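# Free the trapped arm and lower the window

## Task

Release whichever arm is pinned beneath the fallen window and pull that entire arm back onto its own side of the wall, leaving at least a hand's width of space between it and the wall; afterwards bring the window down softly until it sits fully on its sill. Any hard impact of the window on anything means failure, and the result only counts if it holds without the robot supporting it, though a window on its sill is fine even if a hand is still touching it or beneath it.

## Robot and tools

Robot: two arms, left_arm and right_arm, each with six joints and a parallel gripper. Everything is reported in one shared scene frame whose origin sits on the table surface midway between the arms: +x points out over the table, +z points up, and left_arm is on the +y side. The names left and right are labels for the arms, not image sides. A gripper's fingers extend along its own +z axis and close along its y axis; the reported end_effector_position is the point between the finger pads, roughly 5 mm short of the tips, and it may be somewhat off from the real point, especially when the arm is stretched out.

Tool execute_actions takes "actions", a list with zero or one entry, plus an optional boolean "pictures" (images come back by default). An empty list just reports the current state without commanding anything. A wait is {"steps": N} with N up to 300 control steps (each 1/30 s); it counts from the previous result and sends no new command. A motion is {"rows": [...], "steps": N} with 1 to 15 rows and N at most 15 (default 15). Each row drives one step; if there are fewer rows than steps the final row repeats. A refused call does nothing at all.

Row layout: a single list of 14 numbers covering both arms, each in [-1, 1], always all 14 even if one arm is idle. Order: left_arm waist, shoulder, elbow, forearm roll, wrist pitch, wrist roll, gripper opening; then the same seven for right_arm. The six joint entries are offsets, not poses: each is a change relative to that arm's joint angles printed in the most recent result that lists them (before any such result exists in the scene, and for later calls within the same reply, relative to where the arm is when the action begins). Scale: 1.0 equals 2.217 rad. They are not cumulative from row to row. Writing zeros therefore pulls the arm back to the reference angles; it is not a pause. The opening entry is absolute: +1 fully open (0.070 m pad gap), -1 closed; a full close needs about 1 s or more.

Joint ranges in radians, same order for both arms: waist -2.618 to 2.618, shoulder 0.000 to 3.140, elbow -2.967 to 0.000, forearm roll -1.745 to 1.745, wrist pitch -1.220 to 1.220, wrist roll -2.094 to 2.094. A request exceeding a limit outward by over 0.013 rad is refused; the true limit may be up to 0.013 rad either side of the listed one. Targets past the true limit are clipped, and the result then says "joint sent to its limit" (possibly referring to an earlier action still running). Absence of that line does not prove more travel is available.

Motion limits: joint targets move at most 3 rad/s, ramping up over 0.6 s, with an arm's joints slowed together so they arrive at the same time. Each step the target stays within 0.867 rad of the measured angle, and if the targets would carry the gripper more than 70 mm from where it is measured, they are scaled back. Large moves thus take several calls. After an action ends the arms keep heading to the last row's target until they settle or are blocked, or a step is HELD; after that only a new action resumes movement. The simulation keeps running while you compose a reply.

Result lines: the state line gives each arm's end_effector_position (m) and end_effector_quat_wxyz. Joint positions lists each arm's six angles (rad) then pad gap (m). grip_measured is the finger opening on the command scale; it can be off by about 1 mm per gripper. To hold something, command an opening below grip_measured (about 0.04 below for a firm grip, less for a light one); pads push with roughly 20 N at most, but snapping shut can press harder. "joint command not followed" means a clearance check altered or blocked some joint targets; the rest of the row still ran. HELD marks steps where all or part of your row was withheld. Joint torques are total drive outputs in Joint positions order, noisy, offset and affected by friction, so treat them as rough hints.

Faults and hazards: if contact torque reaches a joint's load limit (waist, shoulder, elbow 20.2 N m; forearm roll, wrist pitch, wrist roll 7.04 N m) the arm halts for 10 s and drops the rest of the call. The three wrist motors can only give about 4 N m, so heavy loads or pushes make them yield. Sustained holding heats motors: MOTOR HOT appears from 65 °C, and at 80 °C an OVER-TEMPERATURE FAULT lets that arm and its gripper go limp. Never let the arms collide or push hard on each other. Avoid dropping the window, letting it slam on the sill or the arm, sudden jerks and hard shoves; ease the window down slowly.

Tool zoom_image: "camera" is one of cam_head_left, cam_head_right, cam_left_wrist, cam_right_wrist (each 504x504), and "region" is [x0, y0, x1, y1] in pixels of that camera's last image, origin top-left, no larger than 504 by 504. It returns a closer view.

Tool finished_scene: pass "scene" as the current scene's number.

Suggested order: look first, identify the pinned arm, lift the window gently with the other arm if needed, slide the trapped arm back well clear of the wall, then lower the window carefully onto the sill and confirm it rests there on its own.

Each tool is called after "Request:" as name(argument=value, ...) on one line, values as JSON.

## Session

Request:
execute_actions(actions=[])

Scene clock: 0.00 s of 4375.00 s.
left_arm: end_effector_position=(+0.4214, +0.0511, +0.2485) grip_measured=+0.99 end_effector_quat_wxyz=(+0.685, +0.274, +0.652, -0.176) | right_arm: end_effector_position=(+0.3076, -0.3478, +0.1802) grip_measured=+1.00 end_effector_quat_wxyz=(+0.342, +0.017, +0.939, -0.000)
Joint positions: left_arm=[-0.706  1.605 -0.764  0.109 -0.757  0.067  0.069] | right_arm=[ 0.002  1.034 -0.718  0.011  0.644  0.     0.07 ]
Joint torques (N m, as the arm reports them, + toward a larger angle): no reading

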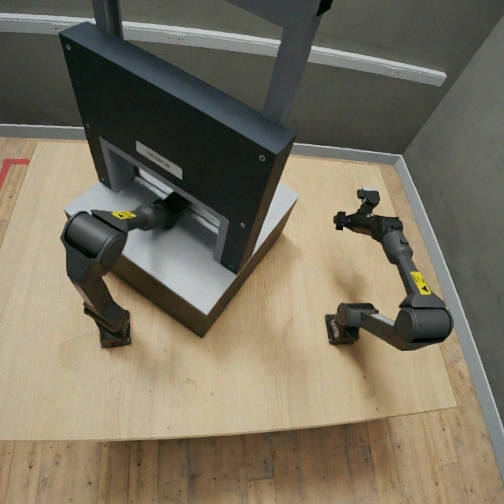

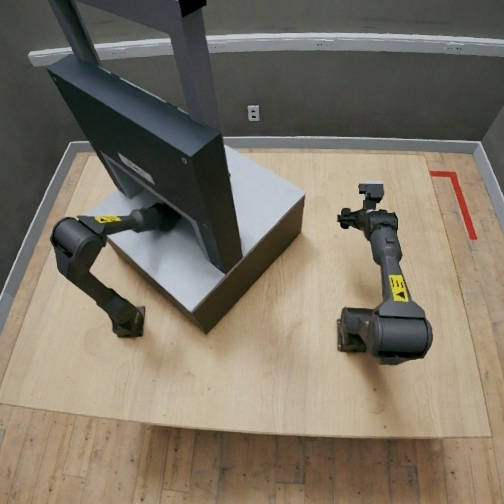

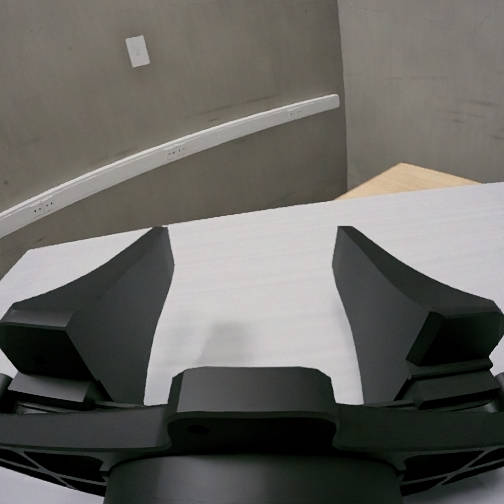

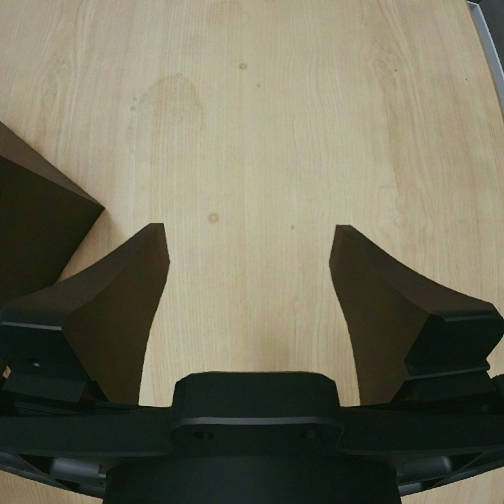

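Request:
execute_actions(actions=[{"rows": [[0,0,0,0,0,0,1.0,0.1795,0.2197,-0.1529,-0.6004,-0.7470,0.5038,1.0]], "steps": 15}], pictures=false)

Request:
execute_actions(actions=[{"steps": 30}])

Scene clock: 74.03 s of 4375.00 s.
left_arm: end_effector_position=(+0.4214, +0.0511, +0.2485) grip_measured=+0.99 end_effector_quat_wxyz=(+0.685, +0.274, +0.652, -0.176) | right_arm: end_effector_position=(+0.4194, -0.2994, +0.2567) grip_measured=+1.00 end_effector_quat_wxyz=(+0.535, -0.043, +0.843, +0.008)
Joint positions: left_arm=[-0.706  1.604 -0.764  0.109 -0.756  0.067  0.069] | right_arm=[ 0.179  1.251 -0.869 -0.469  0.165  0.462  0.07 ]
Joint torques (N m, as the arm reports them, + toward a larger angle): left_arm=[ 0.99 -6.96 -7.5  -0.41 -1.57  0.08] | right_arm=[ 0.69 -4.87 -4.94 -0.27 -0.82  0.17]
Steps of this call (steps 1 to 90: nothing new was sent; then 70.53 s passed at rest; steps 91 to 105: all 15 steps of this action). Readings (joint positions):
91: left_arm=[-0.706 1.604 -0.764 0.109 -0.756 0.067] | right_arm=[0.002 1.034 -0.718 0.010 0.644 0.001]
92: left_arm=[-0.706 1.604 -0.764 0.109 -0.756 0.067] | right_arm=[0.005 1.037 -0.720 0.004 0.639 0.007]
94: left_arm=[-0.706 1.604 -0.764 0.109 -0.756 0.067] | right_arm=[0.019 1.054 -0.731 -0.027 0.608 0.038]
98: left_arm=[-0.706 1.604 -0.764 0.109 -0.756 0.067] | right_arm=[0.076 1.124 -0.781 -0.157 0.477 0.168]
105: the state above

Scene clock: 75.03 s of 4375.00 s.
left_arm: end_effector_position=(+0.4214, +0.0511, +0.2486) grip_measured=+0.99 end_effector_quat_wxyz=(+0.685, +0.274, +0.651, -0.176) | right_arm: end_effector_position=(+0.3274, -0.0296, +0.3353) grip_measured=+1.00 end_effector_quat_wxyz=(+0.557, -0.438, +0.555, +0.436)
Joint positions: left_arm=[-0.706  1.604 -0.764  0.109 -0.757  0.067  0.069] | right_arm=[ 0.401  1.521 -1.057 -1.32  -1.012  1.117  0.07 ]
Joint torques (N m, as the arm reports them, + toward a larger angle): left_arm=[ 0.99 -6.46 -7.51 -0.39 -1.6   0.09] | right_arm=[ 0.41 -8.   -4.63  1.27 -0.08  0.11]
Steps of this call (steps 1 to 30: the robot went on to your last target). Readings (joint positions):
1: left_arm=[-0.706 1.604 -0.764 0.109 -0.756 0.067] | right_arm=[0.191 1.266 -0.879 -0.513 0.120 0.497]
2: left_arm=[-0.706 1.604 -0.764 0.109 -0.756 0.067] | right_arm=[0.202 1.279 -0.889 -0.557 0.075 0.530]
4: left_arm=[-0.706 1.604 -0.764 0.109 -0.757 0.067] | right_arm=[0.223 1.305 -0.906 -0.638 -0.016 0.591]
8: left_arm=[-0.706 1.604 -0.764 0.109 -0.757 0.067] | right_arm=[0.259 1.348 -0.937 -0.776 -0.201 0.698]
30: the state above

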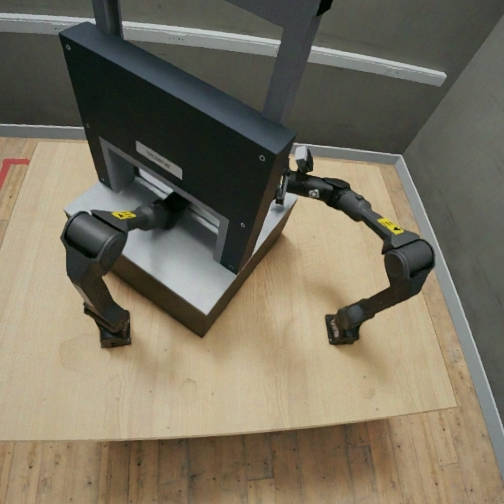

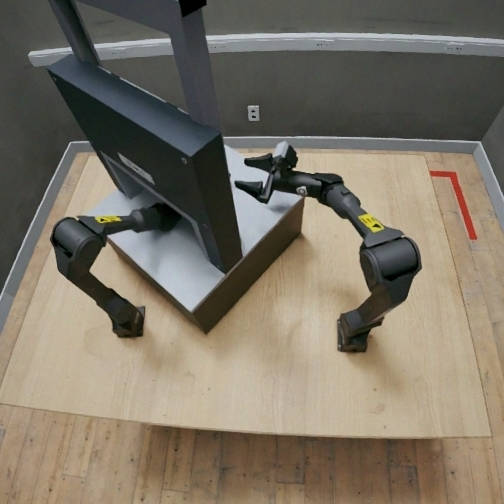

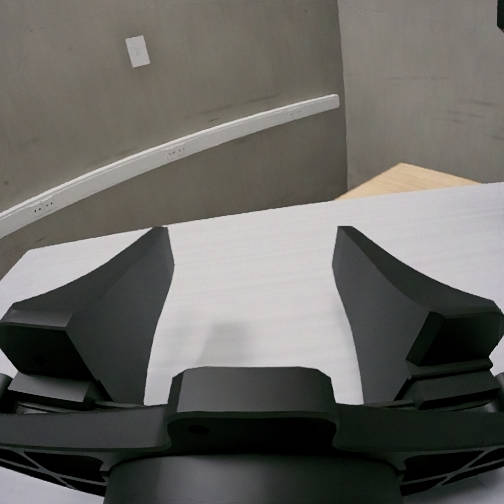

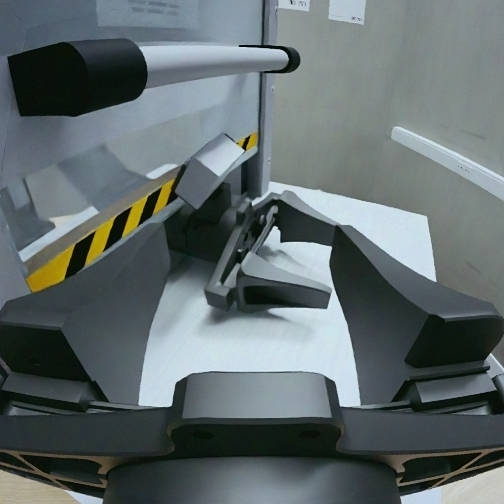

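Request:
execute_actions(actions=[{"rows": [[0,0,0,0,0,0,1.0,0.0952,0.0180,-0.0198,0.0541,0.0853,-0.0338,1.0]], "steps": 15}], pictures=false)

Request:
execute_actions(actions=[{"steps": 10}])

Scene clock: 109.57 s of 4375.00 s.
left_arm: end_effector_position=(+0.4214, +0.0511, +0.2485) grip_measured=+0.99 end_effector_quat_wxyz=(+0.685, +0.274, +0.651, -0.176) | right_arm: end_effector_position=(+0.3113, +0.0270, +0.3348) grip_measured=+1.00 end_effector_quat_wxyz=(+0.558, -0.440, +0.554, +0.434)
Joint positions: left_arm=[-0.706  1.605 -0.764  0.109 -0.757  0.067  0.069] | right_arm=[ 0.613  1.561 -1.102 -1.2   -0.822  1.042  0.07 ]
Joint torques (N m, as the arm reports them, + toward a larger angle): left_arm=[ 0.98 -6.03 -7.42 -0.37 -1.38  0.08] | right_arm=[-0.16 -8.26 -4.48  0.74 -0.53  0.18]
Steps of this call (steps 1 to 15: the robot went on to your last target; steps 16 to 90: nothing new was sent; then 31.03 s passed at rest; steps 91 to 105: all 15 steps of this action). Readings (joint positions):
91: left_arm=[-0.706 1.605 -0.764 0.109 -0.757 0.067] | right_arm=[0.401 1.521 -1.058 -1.320 -1.011 1.117]
92: left_arm=[-0.706 1.605 -0.764 0.109 -0.757 0.067] | right_arm=[0.406 1.521 -1.059 -1.317 -1.007 1.114]
94: left_arm=[-0.706 1.605 -0.764 0.109 -0.757 0.067] | right_arm=[0.436 1.526 -1.065 -1.299 -0.979 1.103]
98: left_arm=[-0.706 1.605 -0.764 0.109 -0.757 0.067] | right_arm=[0.554 1.549 -1.090 -1.232 -0.872 1.062]
105: the state above

Scene clock: 109.90 s of 4375.00 s.
left_arm: end_effector_position=(+0.4214, +0.0511, +0.2485) grip_measured=+0.99 end_effector_quat_wxyz=(+0.685, +0.274, +0.651, -0.176) | right_arm: end_effector_position=(+0.3116, +0.0266, +0.3349) grip_measured=+1.00 end_effector_quat_wxyz=(+0.558, -0.440, +0.554, +0.434)
Joint positions: left_arm=[-0.706  1.605 -0.764  0.109 -0.757  0.067  0.069] | right_arm=[ 0.612  1.561 -1.102 -1.2   -0.823  1.042  0.07 ]
Joint torques (N m, as the arm reports them, + toward a larger angle): left_arm=[ 1.   -6.19 -7.44 -0.37 -1.36  0.08] | right_arm=[-0.54 -8.53 -4.24  0.72 -0.49  0.23]
Steps of this call (steps 1 to 10: the robot went on to your last target). Readings (joint positions):
1: left_arm=[-0.706 1.605 -0.764 0.109 -0.757 0.067] | right_arm=[0.613 1.561 -1.102 -1.200 -0.822 1.042]
2: left_arm=[-0.706 1.605 -0.764 0.109 -0.757 0.067] | right_arm=[0.612 1.561 -1.102 -1.200 -0.822 1.042]
4: left_arm=[-0.706 1.605 -0.764 0.109 -0.757 0.067] | right_arm=[0.612 1.561 -1.102 -1.200 -0.823 1.042]
8: left_arm=[-0.706 1.605 -0.764 0.109 -0.757 0.067] | right_arm=[0.612 1.561 -1.102 -1.200 -0.823 1.042]
10: the state above

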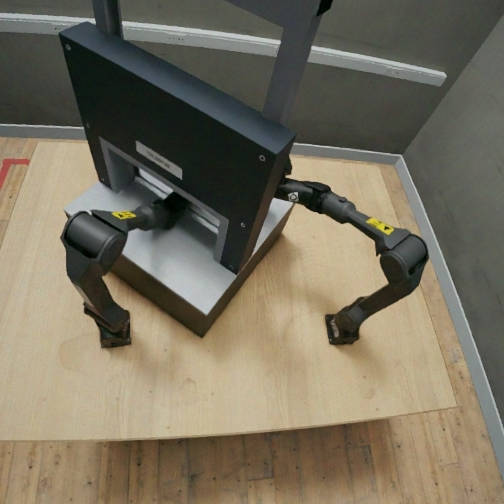

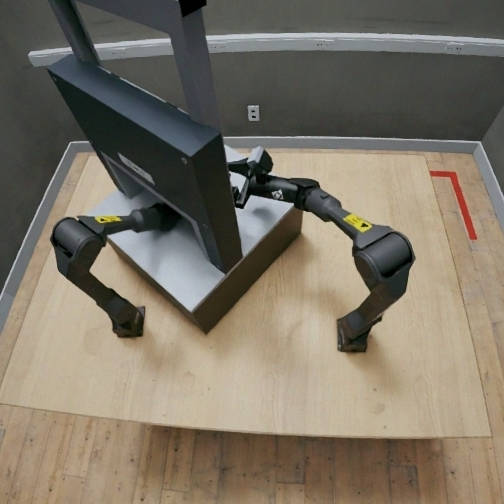

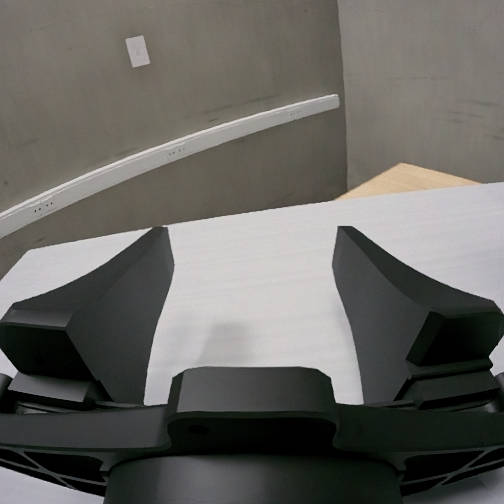

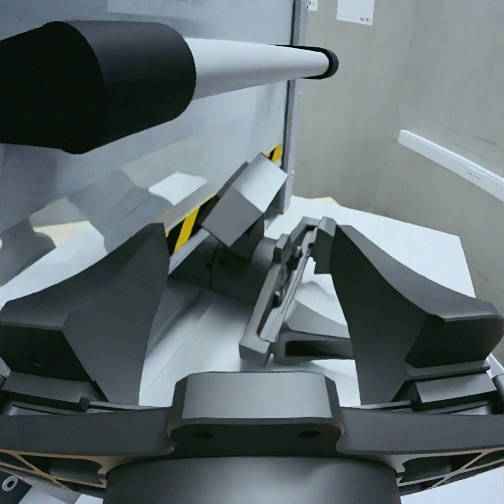

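Request:
execute_actions(actions=[{"rows": [[0,0,0,0,0,0,1.0,0.0126,0.0036,-0.0591,-0.0447,0.0291,0.0726,1.0]], "steps": 15}], pictures=false)

Request:
execute_actions(actions=[{"steps": 8}])

Scene clock: 147.70 s of 4375.00 s.
left_arm: end_effector_position=(+0.4215, +0.0511, +0.2493) grip_measured=+0.99 end_effector_quat_wxyz=(+0.686, +0.274, +0.651, -0.177) | right_arm: end_effector_position=(+0.3150, +0.0381, +0.3643) grip_measured=+1.00 end_effector_quat_wxyz=(+0.556, -0.438, +0.556, +0.436)
Joint positions: left_arm=[-0.706  1.604 -0.765  0.109 -0.757  0.067  0.069] | right_arm=[ 0.639  1.569 -1.232 -1.301 -0.758  1.203  0.07 ]
Joint torques (N m, as the arm reports them, + toward a larger angle): left_arm=[ 1.01 -6.41 -6.71 -0.36 -1.36  0.08] | right_arm=[ 1.05 -8.75 -4.8   1.62 -0.27  0.11]
Steps of this call (steps 1 to 15: the robot went on to your last target; steps 16 to 90: nothing new was sent; then 34.30 s passed at rest; steps 91 to 105: all 15 steps of this action). Readings (joint positions):
91: left_arm=[-0.706 1.604 -0.764 0.109 -0.757 0.067] | right_arm=[0.612 1.561 -1.101 -1.201 -0.823 1.043]
92: left_arm=[-0.706 1.604 -0.764 0.109 -0.757 0.067] | right_arm=[0.612 1.561 -1.104 -1.205 -0.822 1.050]
94: left_arm=[-0.706 1.604 -0.764 0.109 -0.757 0.067] | right_arm=[0.616 1.562 -1.128 -1.224 -0.809 1.081]
98: left_arm=[-0.706 1.604 -0.764 0.109 -0.757 0.067] | right_arm=[0.634 1.566 -1.214 -1.286 -0.768 1.181]
105: the state above

Scene clock: 147.97 s of 4375.00 s.
left_arm: end_effector_position=(+0.4215, +0.0511, +0.2493) grip_measured=+0.99 end_effector_quat_wxyz=(+0.686, +0.274, +0.651, -0.177) | right_arm: end_effector_position=(+0.3150, +0.0381, +0.3643) grip_measured=+1.00 end_effector_quat_wxyz=(+0.556, -0.438, +0.556, +0.436)
Joint positions: left_arm=[-0.706  1.604 -0.765  0.109 -0.757  0.067  0.069] | right_arm=[ 0.639  1.569 -1.232 -1.3   -0.758  1.203  0.07 ]
Joint torques (N m, as the arm reports them, + toward a larger angle): left_arm=[ 1.   -5.92 -6.15 -0.36 -1.3   0.08] | right_arm=[ 1.3  -8.79 -4.99  1.7  -0.3   0.15]
Steps of this call (steps 1 to 8: the robot went on to your last target). Readings (joint positions):
1: left_arm=[-0.706 1.604 -0.765 0.109 -0.757 0.067] | right_arm=[0.639 1.569 -1.232 -1.300 -0.758 1.203]
2: left_arm=[-0.706 1.604 -0.765 0.109 -0.757 0.067] | right_arm=[0.639 1.569 -1.232 -1.300 -0.758 1.203]
4: left_arm=[-0.706 1.604 -0.765 0.109 -0.757 0.067] | right_arm=[0.639 1.569 -1.232 -1.300 -0.758 1.203]
8: the state above

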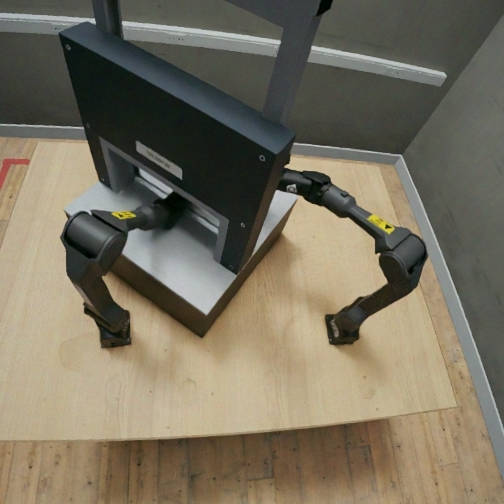

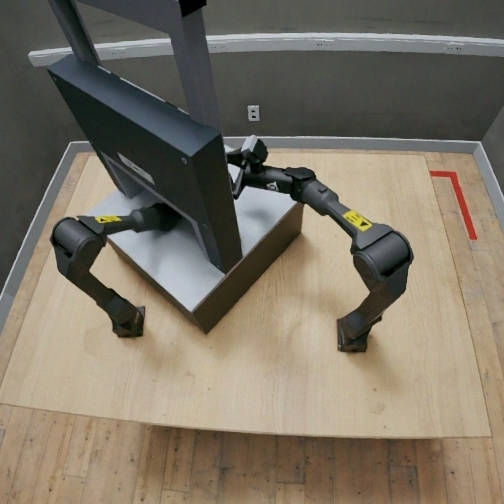

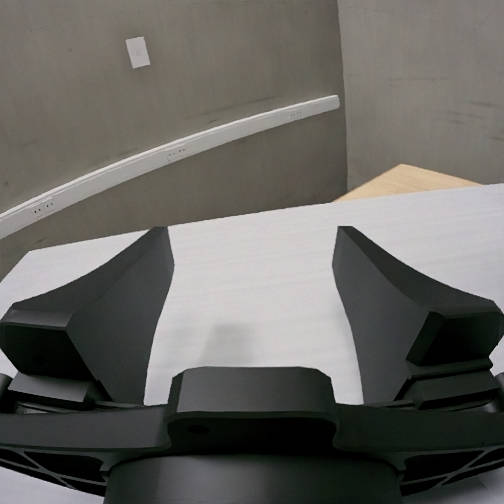

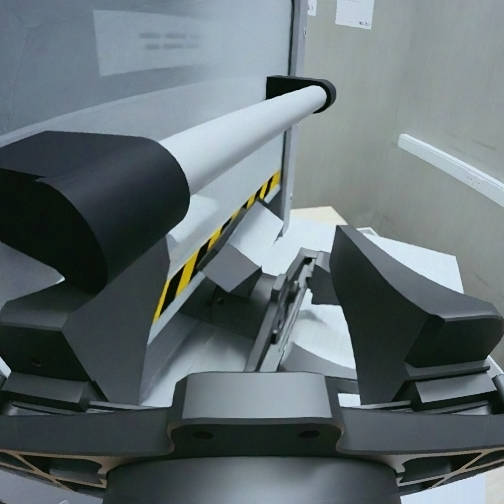

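Request:
execute_actions(actions=[{"rows": [
[0,0,0,0,0,0,1.0,0.0021,0.0026,0.0006,0.0046,0.0016,-0.0049,1.0],
[0,0,0,0,0,0,1.0,0.0041,0.0046,0.0006,0.0080,0.0032,-0.0085,1.0],
[0,0,0,0,0,0,1.0,0.0062,0.0060,0.0002,0.0103,0.0047,-0.0110,1.0],
[0,0,0,0,0,0,1.0,0.0083,0.0072,-0.0004,0.0122,0.0063,-0.0130,1.0],
[0,0,0,0,0,0,1.0,0.0104,0.0082,-0.0009,0.0140,0.0079,-0.0149,1.0],
[0,0,0,0,0,0,1.0,0.0124,0.0092,-0.0014,0.0158,0.0095,-0.0168,1.0],
[0,0,0,0,0,0,1.0,0.0145,0.0102,-0.0018,0.0176,0.0111,-0.0187,1.0],
[0,0,0,0,0,0,1.0,0.0166,0.0112,-0.0023,0.0194,0.0126,-0.0206,1.0],
[0,0,0,0,0,0,1.0,0.0186,0.0121,-0.0027,0.0212,0.0142,-0.0225,1.0],
[0,0,0,0,0,0,1.0,0.0207,0.0131,-0.0032,0.0230,0.0158,-0.0244,1.0]
], "steps": 15}], pictures=true)

Scene clock: 193.17 s of 4375.00 s.
left_arm: end_effector_position=(+0.4214, +0.0511, +0.2480) grip_measured=+0.99 end_effector_quat_wxyz=(+0.684, +0.275, +0.652, -0.176) | right_arm: end_effector_position=(+0.3118, +0.0538, +0.3596) grip_measured=+1.00 end_effector_quat_wxyz=(+0.557, -0.438, +0.553, +0.437)
Joint positions: left_arm=[-0.706  1.605 -0.764  0.109 -0.756  0.067  0.069] | right_arm=[ 0.688  1.597 -1.241 -1.247 -0.723  1.148  0.07 ]
Joint torques (N m, as the arm reports them, + toward a larger angle): left_arm=[ 1.   -5.66 -6.36 -0.28 -1.37  0.08] | right_arm=[-0.54 -8.69 -4.72  0.91 -0.19  0.26]
Steps of this call (steps 1 to 15: the robot went on to your last target; steps 16 to 90: nothing new was sent; then 41.70 s passed at rest; steps 91 to 105: all 15 steps of this action). Readings (joint positions):
91: left_arm=[-0.706 1.604 -0.764 0.109 -0.757 0.067] | right_arm=[0.640 1.570 -1.232 -1.299 -0.758 1.202]
92: left_arm=[-0.706 1.604 -0.764 0.109 -0.757 0.067] | right_arm=[0.642 1.572 -1.232 -1.294 -0.757 1.196]
94: left_arm=[-0.706 1.605 -0.764 0.109 -0.756 0.067] | right_arm=[0.654 1.582 -1.233 -1.273 -0.748 1.178]
98: left_arm=[-0.706 1.605 -0.764 0.109 -0.756 0.067] | right_arm=[0.675 1.592 -1.238 -1.257 -0.732 1.160]
105: the state above

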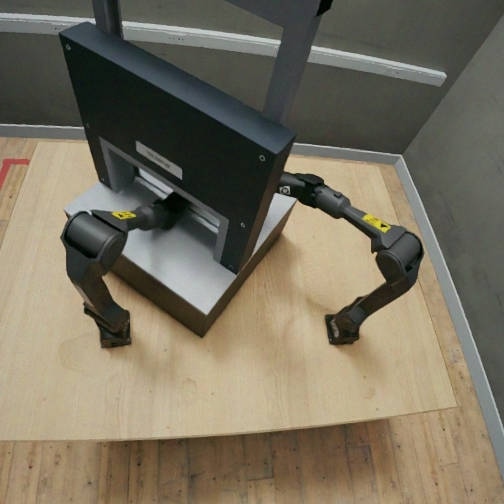

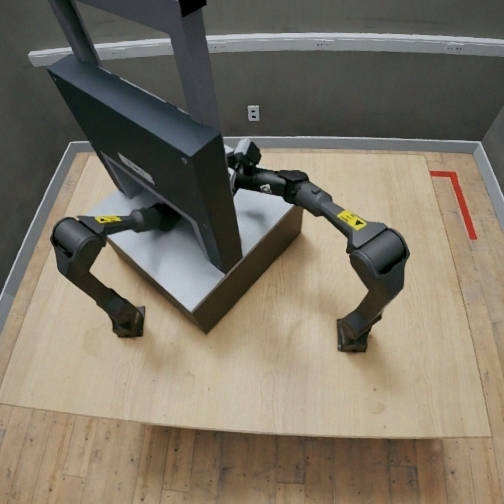

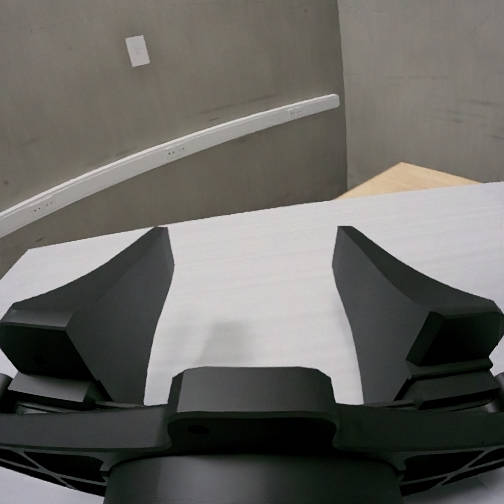

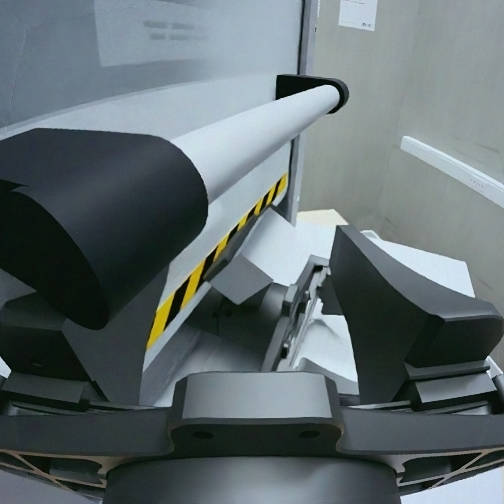

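Request:
execute_actions(actions=[{"rows": [
[0,0,0,0,0,0,1.0,-0.001,-0.0011,-0.0113,-0.0145,0.0035,0.0197,1.0],
[0,0,0,0,0,0,1.0,-0.001,-0.0011,-0.0113,-0.0145,0.0035,0.0197,1.0],
[0,0,0,0,0,0,1.0,-0.001,-0.0030,-0.0227,-0.0291,0.0070,0.0393,1.0],
[0,0,0,0,0,0,1.0,-0.001,-0.0030,-0.0227,-0.0291,0.0070,0.0393,1.0],
[0,0,0,0,0,0,1.0,-0.001,-0.0046,-0.0335,-0.0445,0.0105,0.0594,1.0],
[0,0,0,0,0,0,1.0,-0.001,-0.0046,-0.0335,-0.0445,0.0105,0.0594,1.0],
[0,0,0,0,0,0,1.0,-0.001,-0.0052,-0.0447,-0.0586,0.0126,0.0778,1.0],
[0,0,0,0,0,0,1.0,-0.001,-0.0052,-0.0447,-0.0586,0.0126,0.0778,1.0],
[0,0,0,0,0,0,1.0,-0.001,-0.0058,-0.0560,-0.0727,0.0147,0.0961,1.0],
[0,0,0,0,0,0,1.0,-0.001,-0.0058,-0.0560,-0.0727,0.0147,0.0961,1.0],
[0,0,0,0,0,0,1.0,-0.001,-0.0064,-0.0672,-0.0867,0.0168,0.1145,1.0]
], "steps": 15}], pictures=false)

Request:
execute_actions(actions=[{"steps": 8}])

Scene clock: 209.60 s of 4375.00 s.
left_arm: end_effector_position=(+0.4214, +0.0512, +0.2499) grip_measured=+0.99 end_effector_quat_wxyz=(+0.686, +0.274, +0.651, -0.177) | right_arm: end_effector_position=(+0.3135, +0.0541, +0.3985) grip_measured=+1.00 end_effector_quat_wxyz=(+0.554, -0.437, +0.557, +0.437)
Joint positions: left_arm=[-0.706  1.603 -0.765  0.109 -0.757  0.067  0.069] | right_arm=[ 0.686  1.587 -1.39  -1.44  -0.685  1.403  0.07 ]
Joint torques (N m, as the arm reports them, + toward a larger angle): left_arm=[ 0.98 -3.14 -3.23 -0.04 -0.77  0.08] | right_arm=[ -1.12 -17.36  -8.14   3.39  -0.23   0.5 ]
Steps of this call (steps 1 to 15: the robot went on to your last target; steps 16 to 90: nothing new was sent; then 12.93 s passed at rest; steps 91 to 105: all 15 steps of this action). Readings (joint positions):
91: left_arm=[-0.706 1.604 -0.765 0.109 -0.757 0.067] | right_arm=[0.685 1.598 -1.239 -1.250 -0.723 1.150]
92: left_arm=[-0.706 1.604 -0.765 0.109 -0.757 0.067] | right_arm=[0.685 1.598 -1.241 -1.254 -0.722 1.156]
94: left_arm=[-0.706 1.603 -0.766 0.109 -0.757 0.067] | right_arm=[0.685 1.598 -1.257 -1.279 -0.716 1.186]
98: left_arm=[-0.706 1.601 -0.770 0.109 -0.761 0.067] | right_arm=[0.685 1.596 -1.308 -1.356 -0.701 1.280]
105: the state above

Scene clock: 209.87 s of 4375.00 s.
left_arm: end_effector_position=(+0.4214, +0.0512, +0.2483) grip_measured=+0.99 end_effector_quat_wxyz=(+0.685, +0.274, +0.652, -0.176) | right_arm: end_effector_position=(+0.3134, +0.0538, +0.3993) grip_measured=+1.00 end_effector_quat_wxyz=(+0.555, -0.437, +0.557, +0.437)
Joint positions: left_arm=[-0.706  1.604 -0.764  0.109 -0.756  0.067  0.069] | right_arm=[ 0.686  1.586 -1.391 -1.44  -0.684  1.402  0.07 ]
Joint torques (N m, as the arm reports them, + toward a larger angle): left_arm=[ 1.   -3.46 -3.07  0.07 -0.77  0.08] | right_arm=[ -1.99 -19.39  -7.85   3.44  -0.54   0.51]
Steps of this call (steps 1 to 8: the robot went on to your last target). Readings (joint positions):
1: left_arm=[-0.706 1.603 -0.765 0.109 -0.757 0.067] | right_arm=[0.686 1.587 -1.391 -1.440 -0.684 1.404]
2: left_arm=[-0.706 1.603 -0.765 0.109 -0.757 0.067] | right_arm=[0.686 1.587 -1.391 -1.440 -0.684 1.403]
4: left_arm=[-0.706 1.604 -0.764 0.109 -0.756 0.067] | right_arm=[0.686 1.587 -1.391 -1.440 -0.684 1.403]
8: the state above

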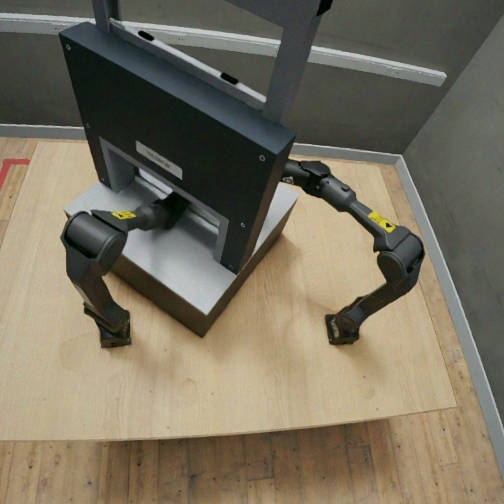

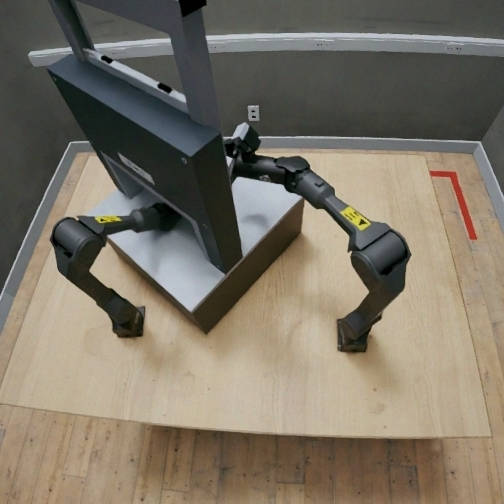

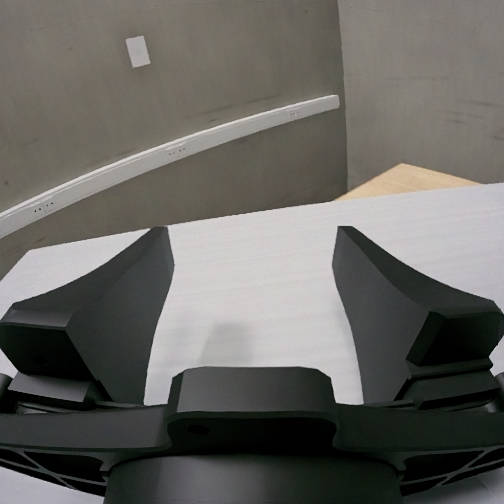

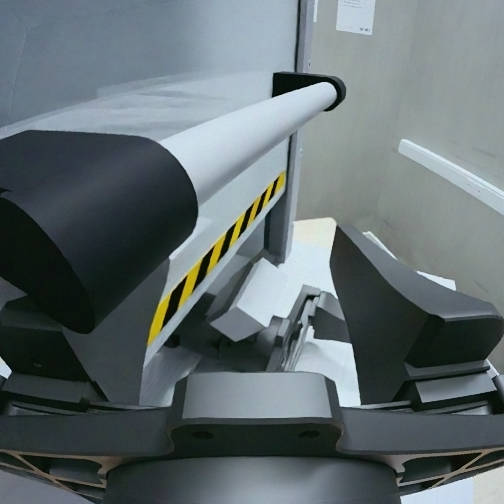

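Request:
execute_actions(actions=[{"rows": [
[0,0,0,0,0,0,1.0,-0.0005,-0.0010,-0.0120,-0.0146,0.0,0.0189,1.0],
[0,0,0,0,0,0,1.0,-0.0005,-0.0010,-0.0120,-0.0146,0.0,0.0189,1.0],
[0,0,0,0,0,0,1.0,-0.0005,-0.0010,-0.0240,-0.0292,0.0010,0.0378,1.0],
[0,0,0,0,0,0,1.0,-0.0005,-0.0010,-0.0240,-0.0292,0.0010,0.0378,1.0],
[0,0,0,0,0,0,1.0,-0.0005,-0.0010,-0.0357,-0.0438,0.0020,0.0567,1.0],
[0,0,0,0,0,0,1.0,-0.0005,-0.0010,-0.0357,-0.0438,0.0020,0.0567,1.0],
[0,0,0,0,0,0,1.0,-0.0005,0.0,-0.0490,-0.0589,0.0018,0.0760,1.0],
[0,0,0,0,0,0,1.0,-0.0005,0.0,-0.0490,-0.0589,0.0018,0.0760,1.0],
[0,0,0,0,0,0,1.0,-0.0005,0.0006,-0.0622,-0.0740,0.0016,0.0953,1.0],
[0,0,0,0,0,0,1.0,-0.0005,0.0006,-0.0622,-0.0740,0.0016,0.0953,1.0],
[0,0,0,0,0,0,1.0,-0.0005,0.0012,-0.0755,-0.0891,0.0014,0.1146,1.0]
], "steps": 15}], pictures=false)

Request:
execute_actions(actions=[{"steps": 8}])

Scene clock: 222.10 s of 4375.00 s.
left_arm: end_effector_position=(+0.4214, +0.0511, +0.2480) grip_measured=+0.99 end_effector_quat_wxyz=(+0.684, +0.275, +0.652, -0.176) | right_arm: end_effector_position=(+0.3107, +0.0521, +0.4436) grip_measured=+1.00 end_effector_quat_wxyz=(+0.558, -0.437, +0.553, +0.438)
Joint positions: left_arm=[-0.706  1.605 -0.764  0.109 -0.756  0.067  0.069] | right_arm=[ 0.685  1.586 -1.56  -1.636 -0.683  1.657  0.07 ]
Joint torques (N m, as the arm reports them, + toward a larger angle): left_arm=[ 1.   -3.89 -3.59 -0.09 -0.82  0.08] | right_arm=[  0.09 -14.43  -7.84   3.26   0.46   0.34]
Steps of this call (steps 1 to 15: the robot went on to your last target; steps 16 to 90: nothing new was sent; then 8.73 s passed at rest; steps 91 to 105: all 15 steps of this action). Readings (joint positions):
91: left_arm=[-0.706 1.605 -0.764 0.109 -0.756 0.067] | right_arm=[0.685 1.583 -1.390 -1.440 -0.686 1.403]
92: left_arm=[-0.706 1.605 -0.764 0.109 -0.756 0.067] | right_arm=[0.685 1.583 -1.392 -1.445 -0.686 1.408]
94: left_arm=[-0.706 1.605 -0.764 0.109 -0.756 0.067] | right_arm=[0.685 1.584 -1.411 -1.470 -0.686 1.439]
98: left_arm=[-0.706 1.605 -0.764 0.109 -0.756 0.067] | right_arm=[0.685 1.584 -1.473 -1.540 -0.681 1.533]
105: the state above

Scene clock: 222.37 s of 4375.00 s.
left_arm: end_effector_position=(+0.4214, +0.0511, +0.2480) grip_measured=+0.99 end_effector_quat_wxyz=(+0.684, +0.274, +0.652, -0.176) | right_arm: end_effector_position=(+0.3108, +0.0521, +0.4437) grip_measured=+1.00 end_effector_quat_wxyz=(+0.558, -0.437, +0.553, +0.438)
Joint positions: left_arm=[-0.706  1.605 -0.764  0.109 -0.756  0.067  0.069] | right_arm=[ 0.685  1.586 -1.561 -1.637 -0.683  1.656  0.07 ]
Joint torques (N m, as the arm reports them, + toward a larger angle): left_arm=[ 1.   -4.07 -3.77 -0.09 -0.85  0.08] | right_arm=[  0.05 -12.85  -6.51   3.01   0.83   0.45]
Steps of this call (steps 1 to 8: the robot went on to your last target). Readings (joint positions):
1: left_arm=[-0.706 1.605 -0.764 0.109 -0.756 0.067] | right_arm=[0.685 1.586 -1.561 -1.637 -0.683 1.658]
2: left_arm=[-0.706 1.605 -0.764 0.109 -0.756 0.067] | right_arm=[0.685 1.586 -1.561 -1.637 -0.683 1.657]
4: left_arm=[-0.706 1.605 -0.764 0.109 -0.756 0.067] | right_arm=[0.685 1.586 -1.561 -1.637 -0.683 1.657]
8: the state above

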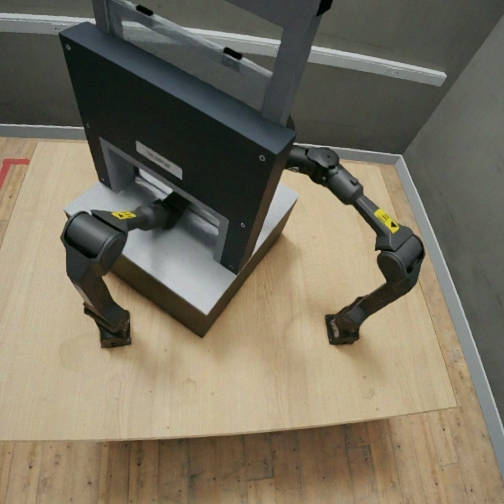

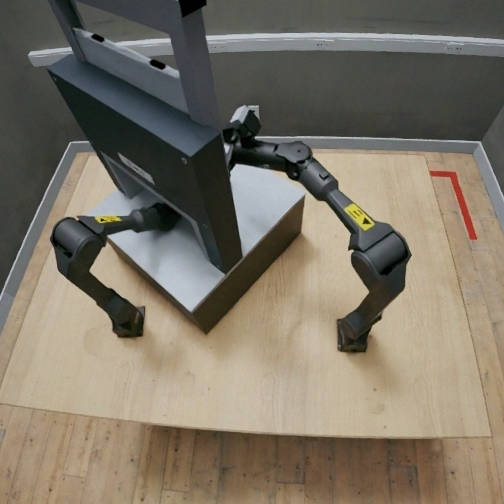

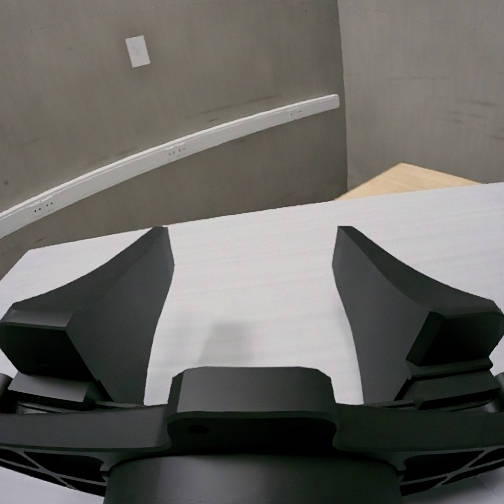

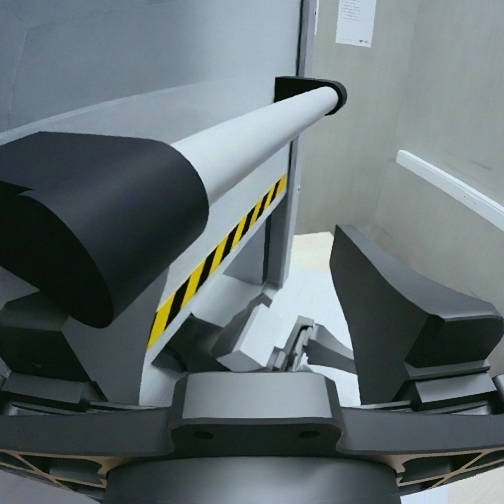

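Request:
execute_actions(actions=[{"rows": [[0,-0.0764,0.0706,0,0.0067,0,1.0,0,0,0,0,0,0,1.0]], "steps": 15}], pictures=false)

Request:
execute_actions(actions=[{"rows": [[0,-0.1048,0.0878,0,0.0170,0,1.0,0,0,0,0,0,0,1.0]], "steps": 15}], pictures=false)

Request:
execute_actions(actions=[{"steps": 5}], pictures=true)

Scene clock: 243.60 s of 4375.00 s.
left_arm: end_effector_position=(+0.3827, +0.0766, +0.2544) grip_measured=+0.99 end_effector_quat_wxyz=(+0.684, +0.274, +0.653, -0.175) | right_arm: end_effector_position=(+0.3116, +0.0525, +0.4420) grip_measured=+1.00 end_effector_quat_wxyz=(+0.557, -0.438, +0.554, +0.438)
Joint positions: left_arm=[-0.706  1.434 -0.606  0.109 -0.741  0.067  0.069] | right_arm=[ 0.685  1.589 -1.56  -1.637 -0.683  1.656  0.07 ]
Joint torques (N m, as the arm reports them, + toward a larger angle): left_arm=[ 0.99 -2.73 -4.53  0.01 -0.77  0.08] | right_arm=[ -2.79 -12.97  -8.67   3.4    1.33   0.85]
Steps of this call (steps 1 to 15: the robot went on to your last target; steps 16 to 90: nothing new was sent; then 17.73 s passed at rest; steps 91 to 105: all 15 steps of this action). Readings (joint positions):
91: left_arm=[-0.706 1.604 -0.763 0.109 -0.756 0.067] | right_arm=[0.685 1.589 -1.558 -1.637 -0.682 1.656]
92: left_arm=[-0.706 1.597 -0.759 0.109 -0.756 0.067] | right_arm=[0.685 1.589 -1.559 -1.637 -0.682 1.656]
94: left_arm=[-0.706 1.567 -0.731 0.109 -0.754 0.067] | right_arm=[0.685 1.589 -1.559 -1.637 -0.682 1.656]
98: left_arm=[-0.706 1.462 -0.632 0.109 -0.744 0.067] | right_arm=[0.685 1.589 -1.559 -1.637 -0.682 1.656]
105: the state above

Scene clock: 244.10 s of 4375.00 s.
left_arm: end_effector_position=(+0.3325, +0.1100, +0.2542) grip_measured=+0.99 end_effector_quat_wxyz=(+0.685, +0.274, +0.653, -0.173) | right_arm: end_effector_position=(+0.3116, +0.0526, +0.4419) grip_measured=+1.00 end_effector_quat_wxyz=(+0.557, -0.438, +0.554, +0.438)
Joint positions: left_arm=[-0.706  1.2   -0.41   0.109 -0.703  0.067  0.069] | right_arm=[ 0.685  1.589 -1.56  -1.637 -0.683  1.656  0.07 ]
Joint torques (N m, as the arm reports them, + toward a larger angle): left_arm=[ 1.07 -1.44 -4.15  0.02 -0.82  0.08] | right_arm=[ -2.65 -12.38  -8.29   2.99   1.6    0.83]
Steps of this call (steps 1 to 15: all 15 steps of this action). Readings (joint positions):
1: left_arm=[-0.706 1.434 -0.606 0.109 -0.741 0.067] | right_arm=[0.685 1.589 -1.560 -1.637 -0.683 1.656]
2: left_arm=[-0.706 1.429 -0.603 0.109 -0.740 0.067] | right_arm=[0.685 1.589 -1.560 -1.637 -0.683 1.656]
4: left_arm=[-0.706 1.399 -0.577 0.109 -0.735 0.067] | right_arm=[0.685 1.589 -1.560 -1.637 -0.683 1.656]
8: left_arm=[-0.706 1.276 -0.473 0.109 -0.715 0.067] | right_arm=[0.685 1.589 -1.560 -1.637 -0.683 1.656]
15: the state above

Scene clock: 244.27 s of 4375.00 s.
left_arm: end_effector_position=(+0.3328, +0.1099, +0.2543) grip_measured=+0.99 end_effector_quat_wxyz=(+0.684, +0.274, +0.653, -0.173) | right_arm: end_effector_position=(+0.3116, +0.0526, +0.4419) grip_measured=+1.00 end_effector_quat_wxyz=(+0.557, -0.438, +0.554, +0.438)
Joint positions: left_arm=[-0.706  1.201 -0.411  0.109 -0.703  0.067  0.069] | right_arm=[ 0.685  1.589 -1.56  -1.637 -0.683  1.656  0.07 ]
Joint torques (N m, as the arm reports them, + toward a larger angle): left_arm=[ 1.   -1.59 -4.52  0.01 -0.86  0.08] | right_arm=[ -2.58 -12.46  -8.22   2.96   1.62   0.82]
Steps of this call (steps 1 to 5: the robot went on to your last target). Readings (joint positions):
1: left_arm=[-0.706 1.201 -0.411 0.109 -0.703 0.067] | right_arm=[0.685 1.589 -1.560 -1.637 -0.683 1.656]
2: left_arm=[-0.706 1.201 -0.411 0.109 -0.703 0.067] | right_arm=[0.685 1.589 -1.560 -1.637 -0.683 1.656]
4: left_arm=[-0.706 1.201 -0.411 0.109 -0.703 0.067] | right_arm=[0.685 1.589 -1.560 -1.637 -0.683 1.656]
5: the state above

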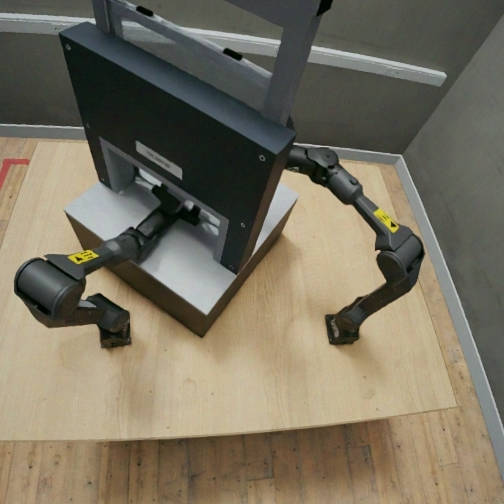

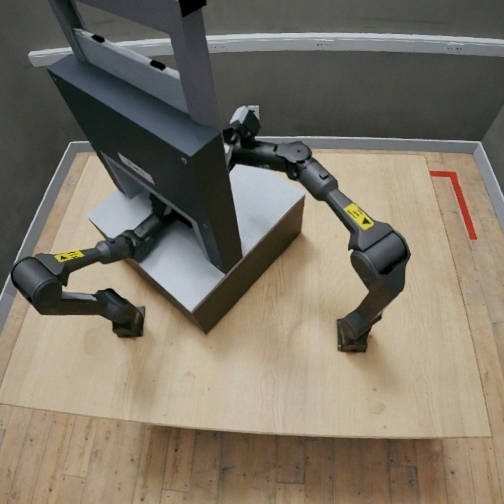

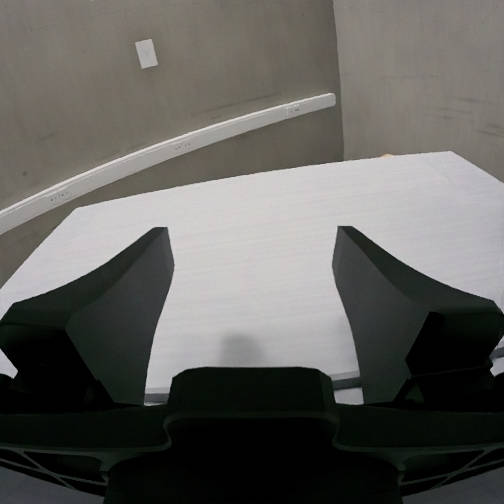

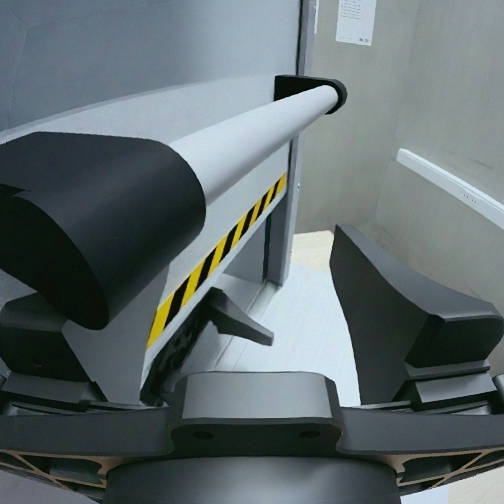

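Going well. Continue retracting.

Request:
execute_actions(actions=[{"rows": [[0,-0.1344,0.0682,0,0.0664,0,1.0,0,0,0,0,0,0,1.0]], "steps": 15}], pictures=false)

Request:
execute_actions(actions=[{"rows": [[0,-0.1803,0.0374,0,0.1430,0,1.0,0,0,0,0,0,0,1.0]], "steps": 15}], pictures=false)

Request:
execute_actions(actions=[{"steps": 8}], pictures=true)

Scene clock: 248.70 s of 4375.00 s.
left_arm: end_effector_position=(+0.2843, +0.1448, +0.2542) grip_measured=+0.99 end_effector_quat_wxyz=(+0.686, +0.273, +0.653, -0.166) | right_arm: end_effector_position=(+0.3116, +0.0525, +0.4420) grip_measured=+1.00 end_effector_quat_wxyz=(+0.557, -0.438, +0.554, +0.438)
Joint positions: left_arm=[-0.706  0.902 -0.259  0.109 -0.555  0.067  0.069] | right_arm=[ 0.685  1.589 -1.56  -1.637 -0.683  1.656  0.07 ]
Joint torques (N m, as the arm reports them, + toward a larger angle): left_arm=[ 1.   -0.22 -4.03  0.02 -0.86  0.08] | right_arm=[ -1.9  -12.51  -7.2    3.45   1.38   0.72]
Steps of this call (steps 1 to 15: the robot went on to your last target; steps 16 to 90: nothing new was sent; then 0.93 s passed at rest; steps 91 to 105: all 15 steps of this action). Readings (joint positions):
91: left_arm=[-0.706 1.201 -0.412 0.109 -0.703 0.067] | right_arm=[0.685 1.589 -1.560 -1.637 -0.683 1.656]
92: left_arm=[-0.706 1.196 -0.410 0.109 -0.701 0.067] | right_arm=[0.685 1.589 -1.560 -1.637 -0.683 1.656]
94: left_arm=[-0.706 1.166 -0.395 0.109 -0.686 0.067] | right_arm=[0.685 1.589 -1.560 -1.637 -0.683 1.656]
98: left_arm=[-0.706 1.036 -0.328 0.109 -0.621 0.067] | right_arm=[0.685 1.589 -1.560 -1.637 -0.683 1.656]
105: the state above

Scene clock: 249.20 s of 4375.00 s.
left_arm: end_effector_position=(+0.2393, +0.1821, +0.2546) grip_measured=+0.99 end_effector_quat_wxyz=(+0.690, +0.267, +0.655, -0.151) | right_arm: end_effector_position=(+0.3116, +0.0525, +0.4420) grip_measured=+1.00 end_effector_quat_wxyz=(+0.557, -0.438, +0.554, +0.438)
Joint positions: left_arm=[-0.706  0.514 -0.178  0.109 -0.247  0.067  0.069] | right_arm=[ 0.685  1.589 -1.56  -1.637 -0.683  1.656  0.07 ]
Joint torques (N m, as the arm reports them, + toward a larger angle): left_arm=[ 1.02  1.23 -4.16  0.04 -0.96  0.08] | right_arm=[ -1.88 -12.64  -7.17   3.45   1.43   0.73]
Steps of this call (steps 1 to 15: all 15 steps of this action). Readings (joint positions):
1: left_arm=[-0.706 0.902 -0.259 0.109 -0.555 0.067] | right_arm=[0.685 1.589 -1.560 -1.637 -0.683 1.656]
2: left_arm=[-0.706 0.897 -0.259 0.109 -0.551 0.067] | right_arm=[0.685 1.589 -1.560 -1.637 -0.683 1.656]
4: left_arm=[-0.706 0.867 -0.253 0.109 -0.526 0.067] | right_arm=[0.685 1.589 -1.560 -1.637 -0.683 1.656]
8: left_arm=[-0.706 0.737 -0.226 0.109 -0.424 0.067] | right_arm=[0.685 1.589 -1.560 -1.637 -0.683 1.656]
15: the state above

Scene clock: 249.47 s of 4375.00 s.
left_arm: end_effector_position=(+0.2381, +0.1831, +0.2542) grip_measured=+0.99 end_effector_quat_wxyz=(+0.690, +0.267, +0.655, -0.150) | right_arm: end_effector_position=(+0.3116, +0.0525, +0.4420) grip_measured=+1.00 end_effector_quat_wxyz=(+0.557, -0.438, +0.554, +0.438)
Joint positions: left_arm=[-0.706  0.502 -0.176  0.109 -0.238  0.067  0.069] | right_arm=[ 0.685  1.589 -1.56  -1.637 -0.683  1.656  0.07 ]
Joint torques (N m, as the arm reports them, + toward a larger angle): left_arm=[ 0.99  1.42 -4.5   0.04 -0.91  0.08] | right_arm=[ -1.89 -12.58  -7.16   3.45   1.43   0.72]
Steps of this call (steps 1 to 8: the robot went on to your last target). Readings (joint positions):
1: left_arm=[-0.706 0.505 -0.177 0.109 -0.240 0.067] | right_arm=[0.685 1.589 -1.560 -1.637 -0.683 1.656]
2: left_arm=[-0.706 0.501 -0.176 0.109 -0.237 0.067] | right_arm=[0.685 1.589 -1.560 -1.637 -0.683 1.656]
4: left_arm=[-0.706 0.501 -0.176 0.109 -0.238 0.067] | right_arm=[0.685 1.589 -1.560 -1.637 -0.683 1.656]
8: the state above

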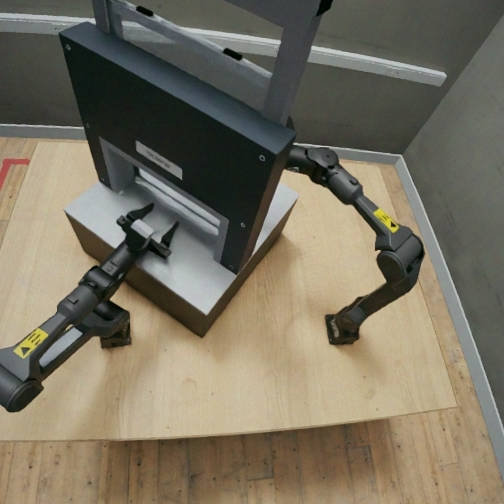

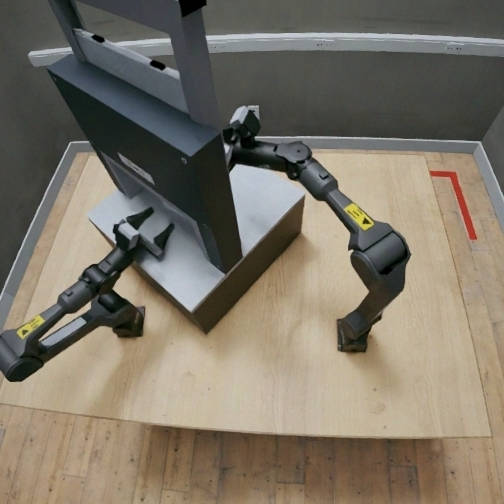

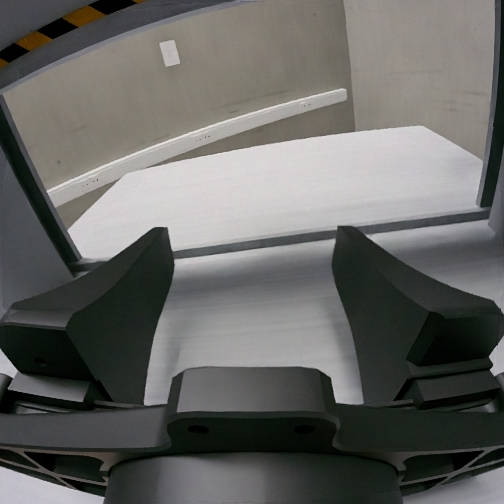

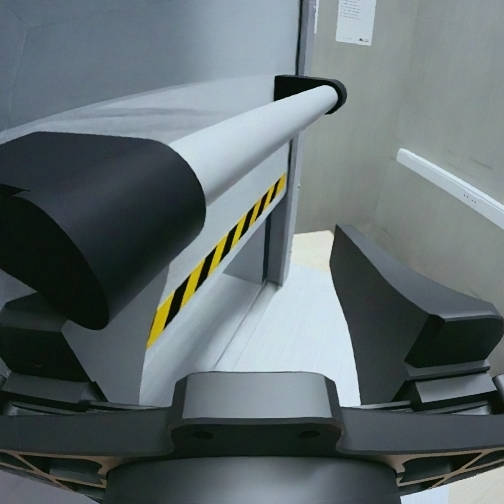

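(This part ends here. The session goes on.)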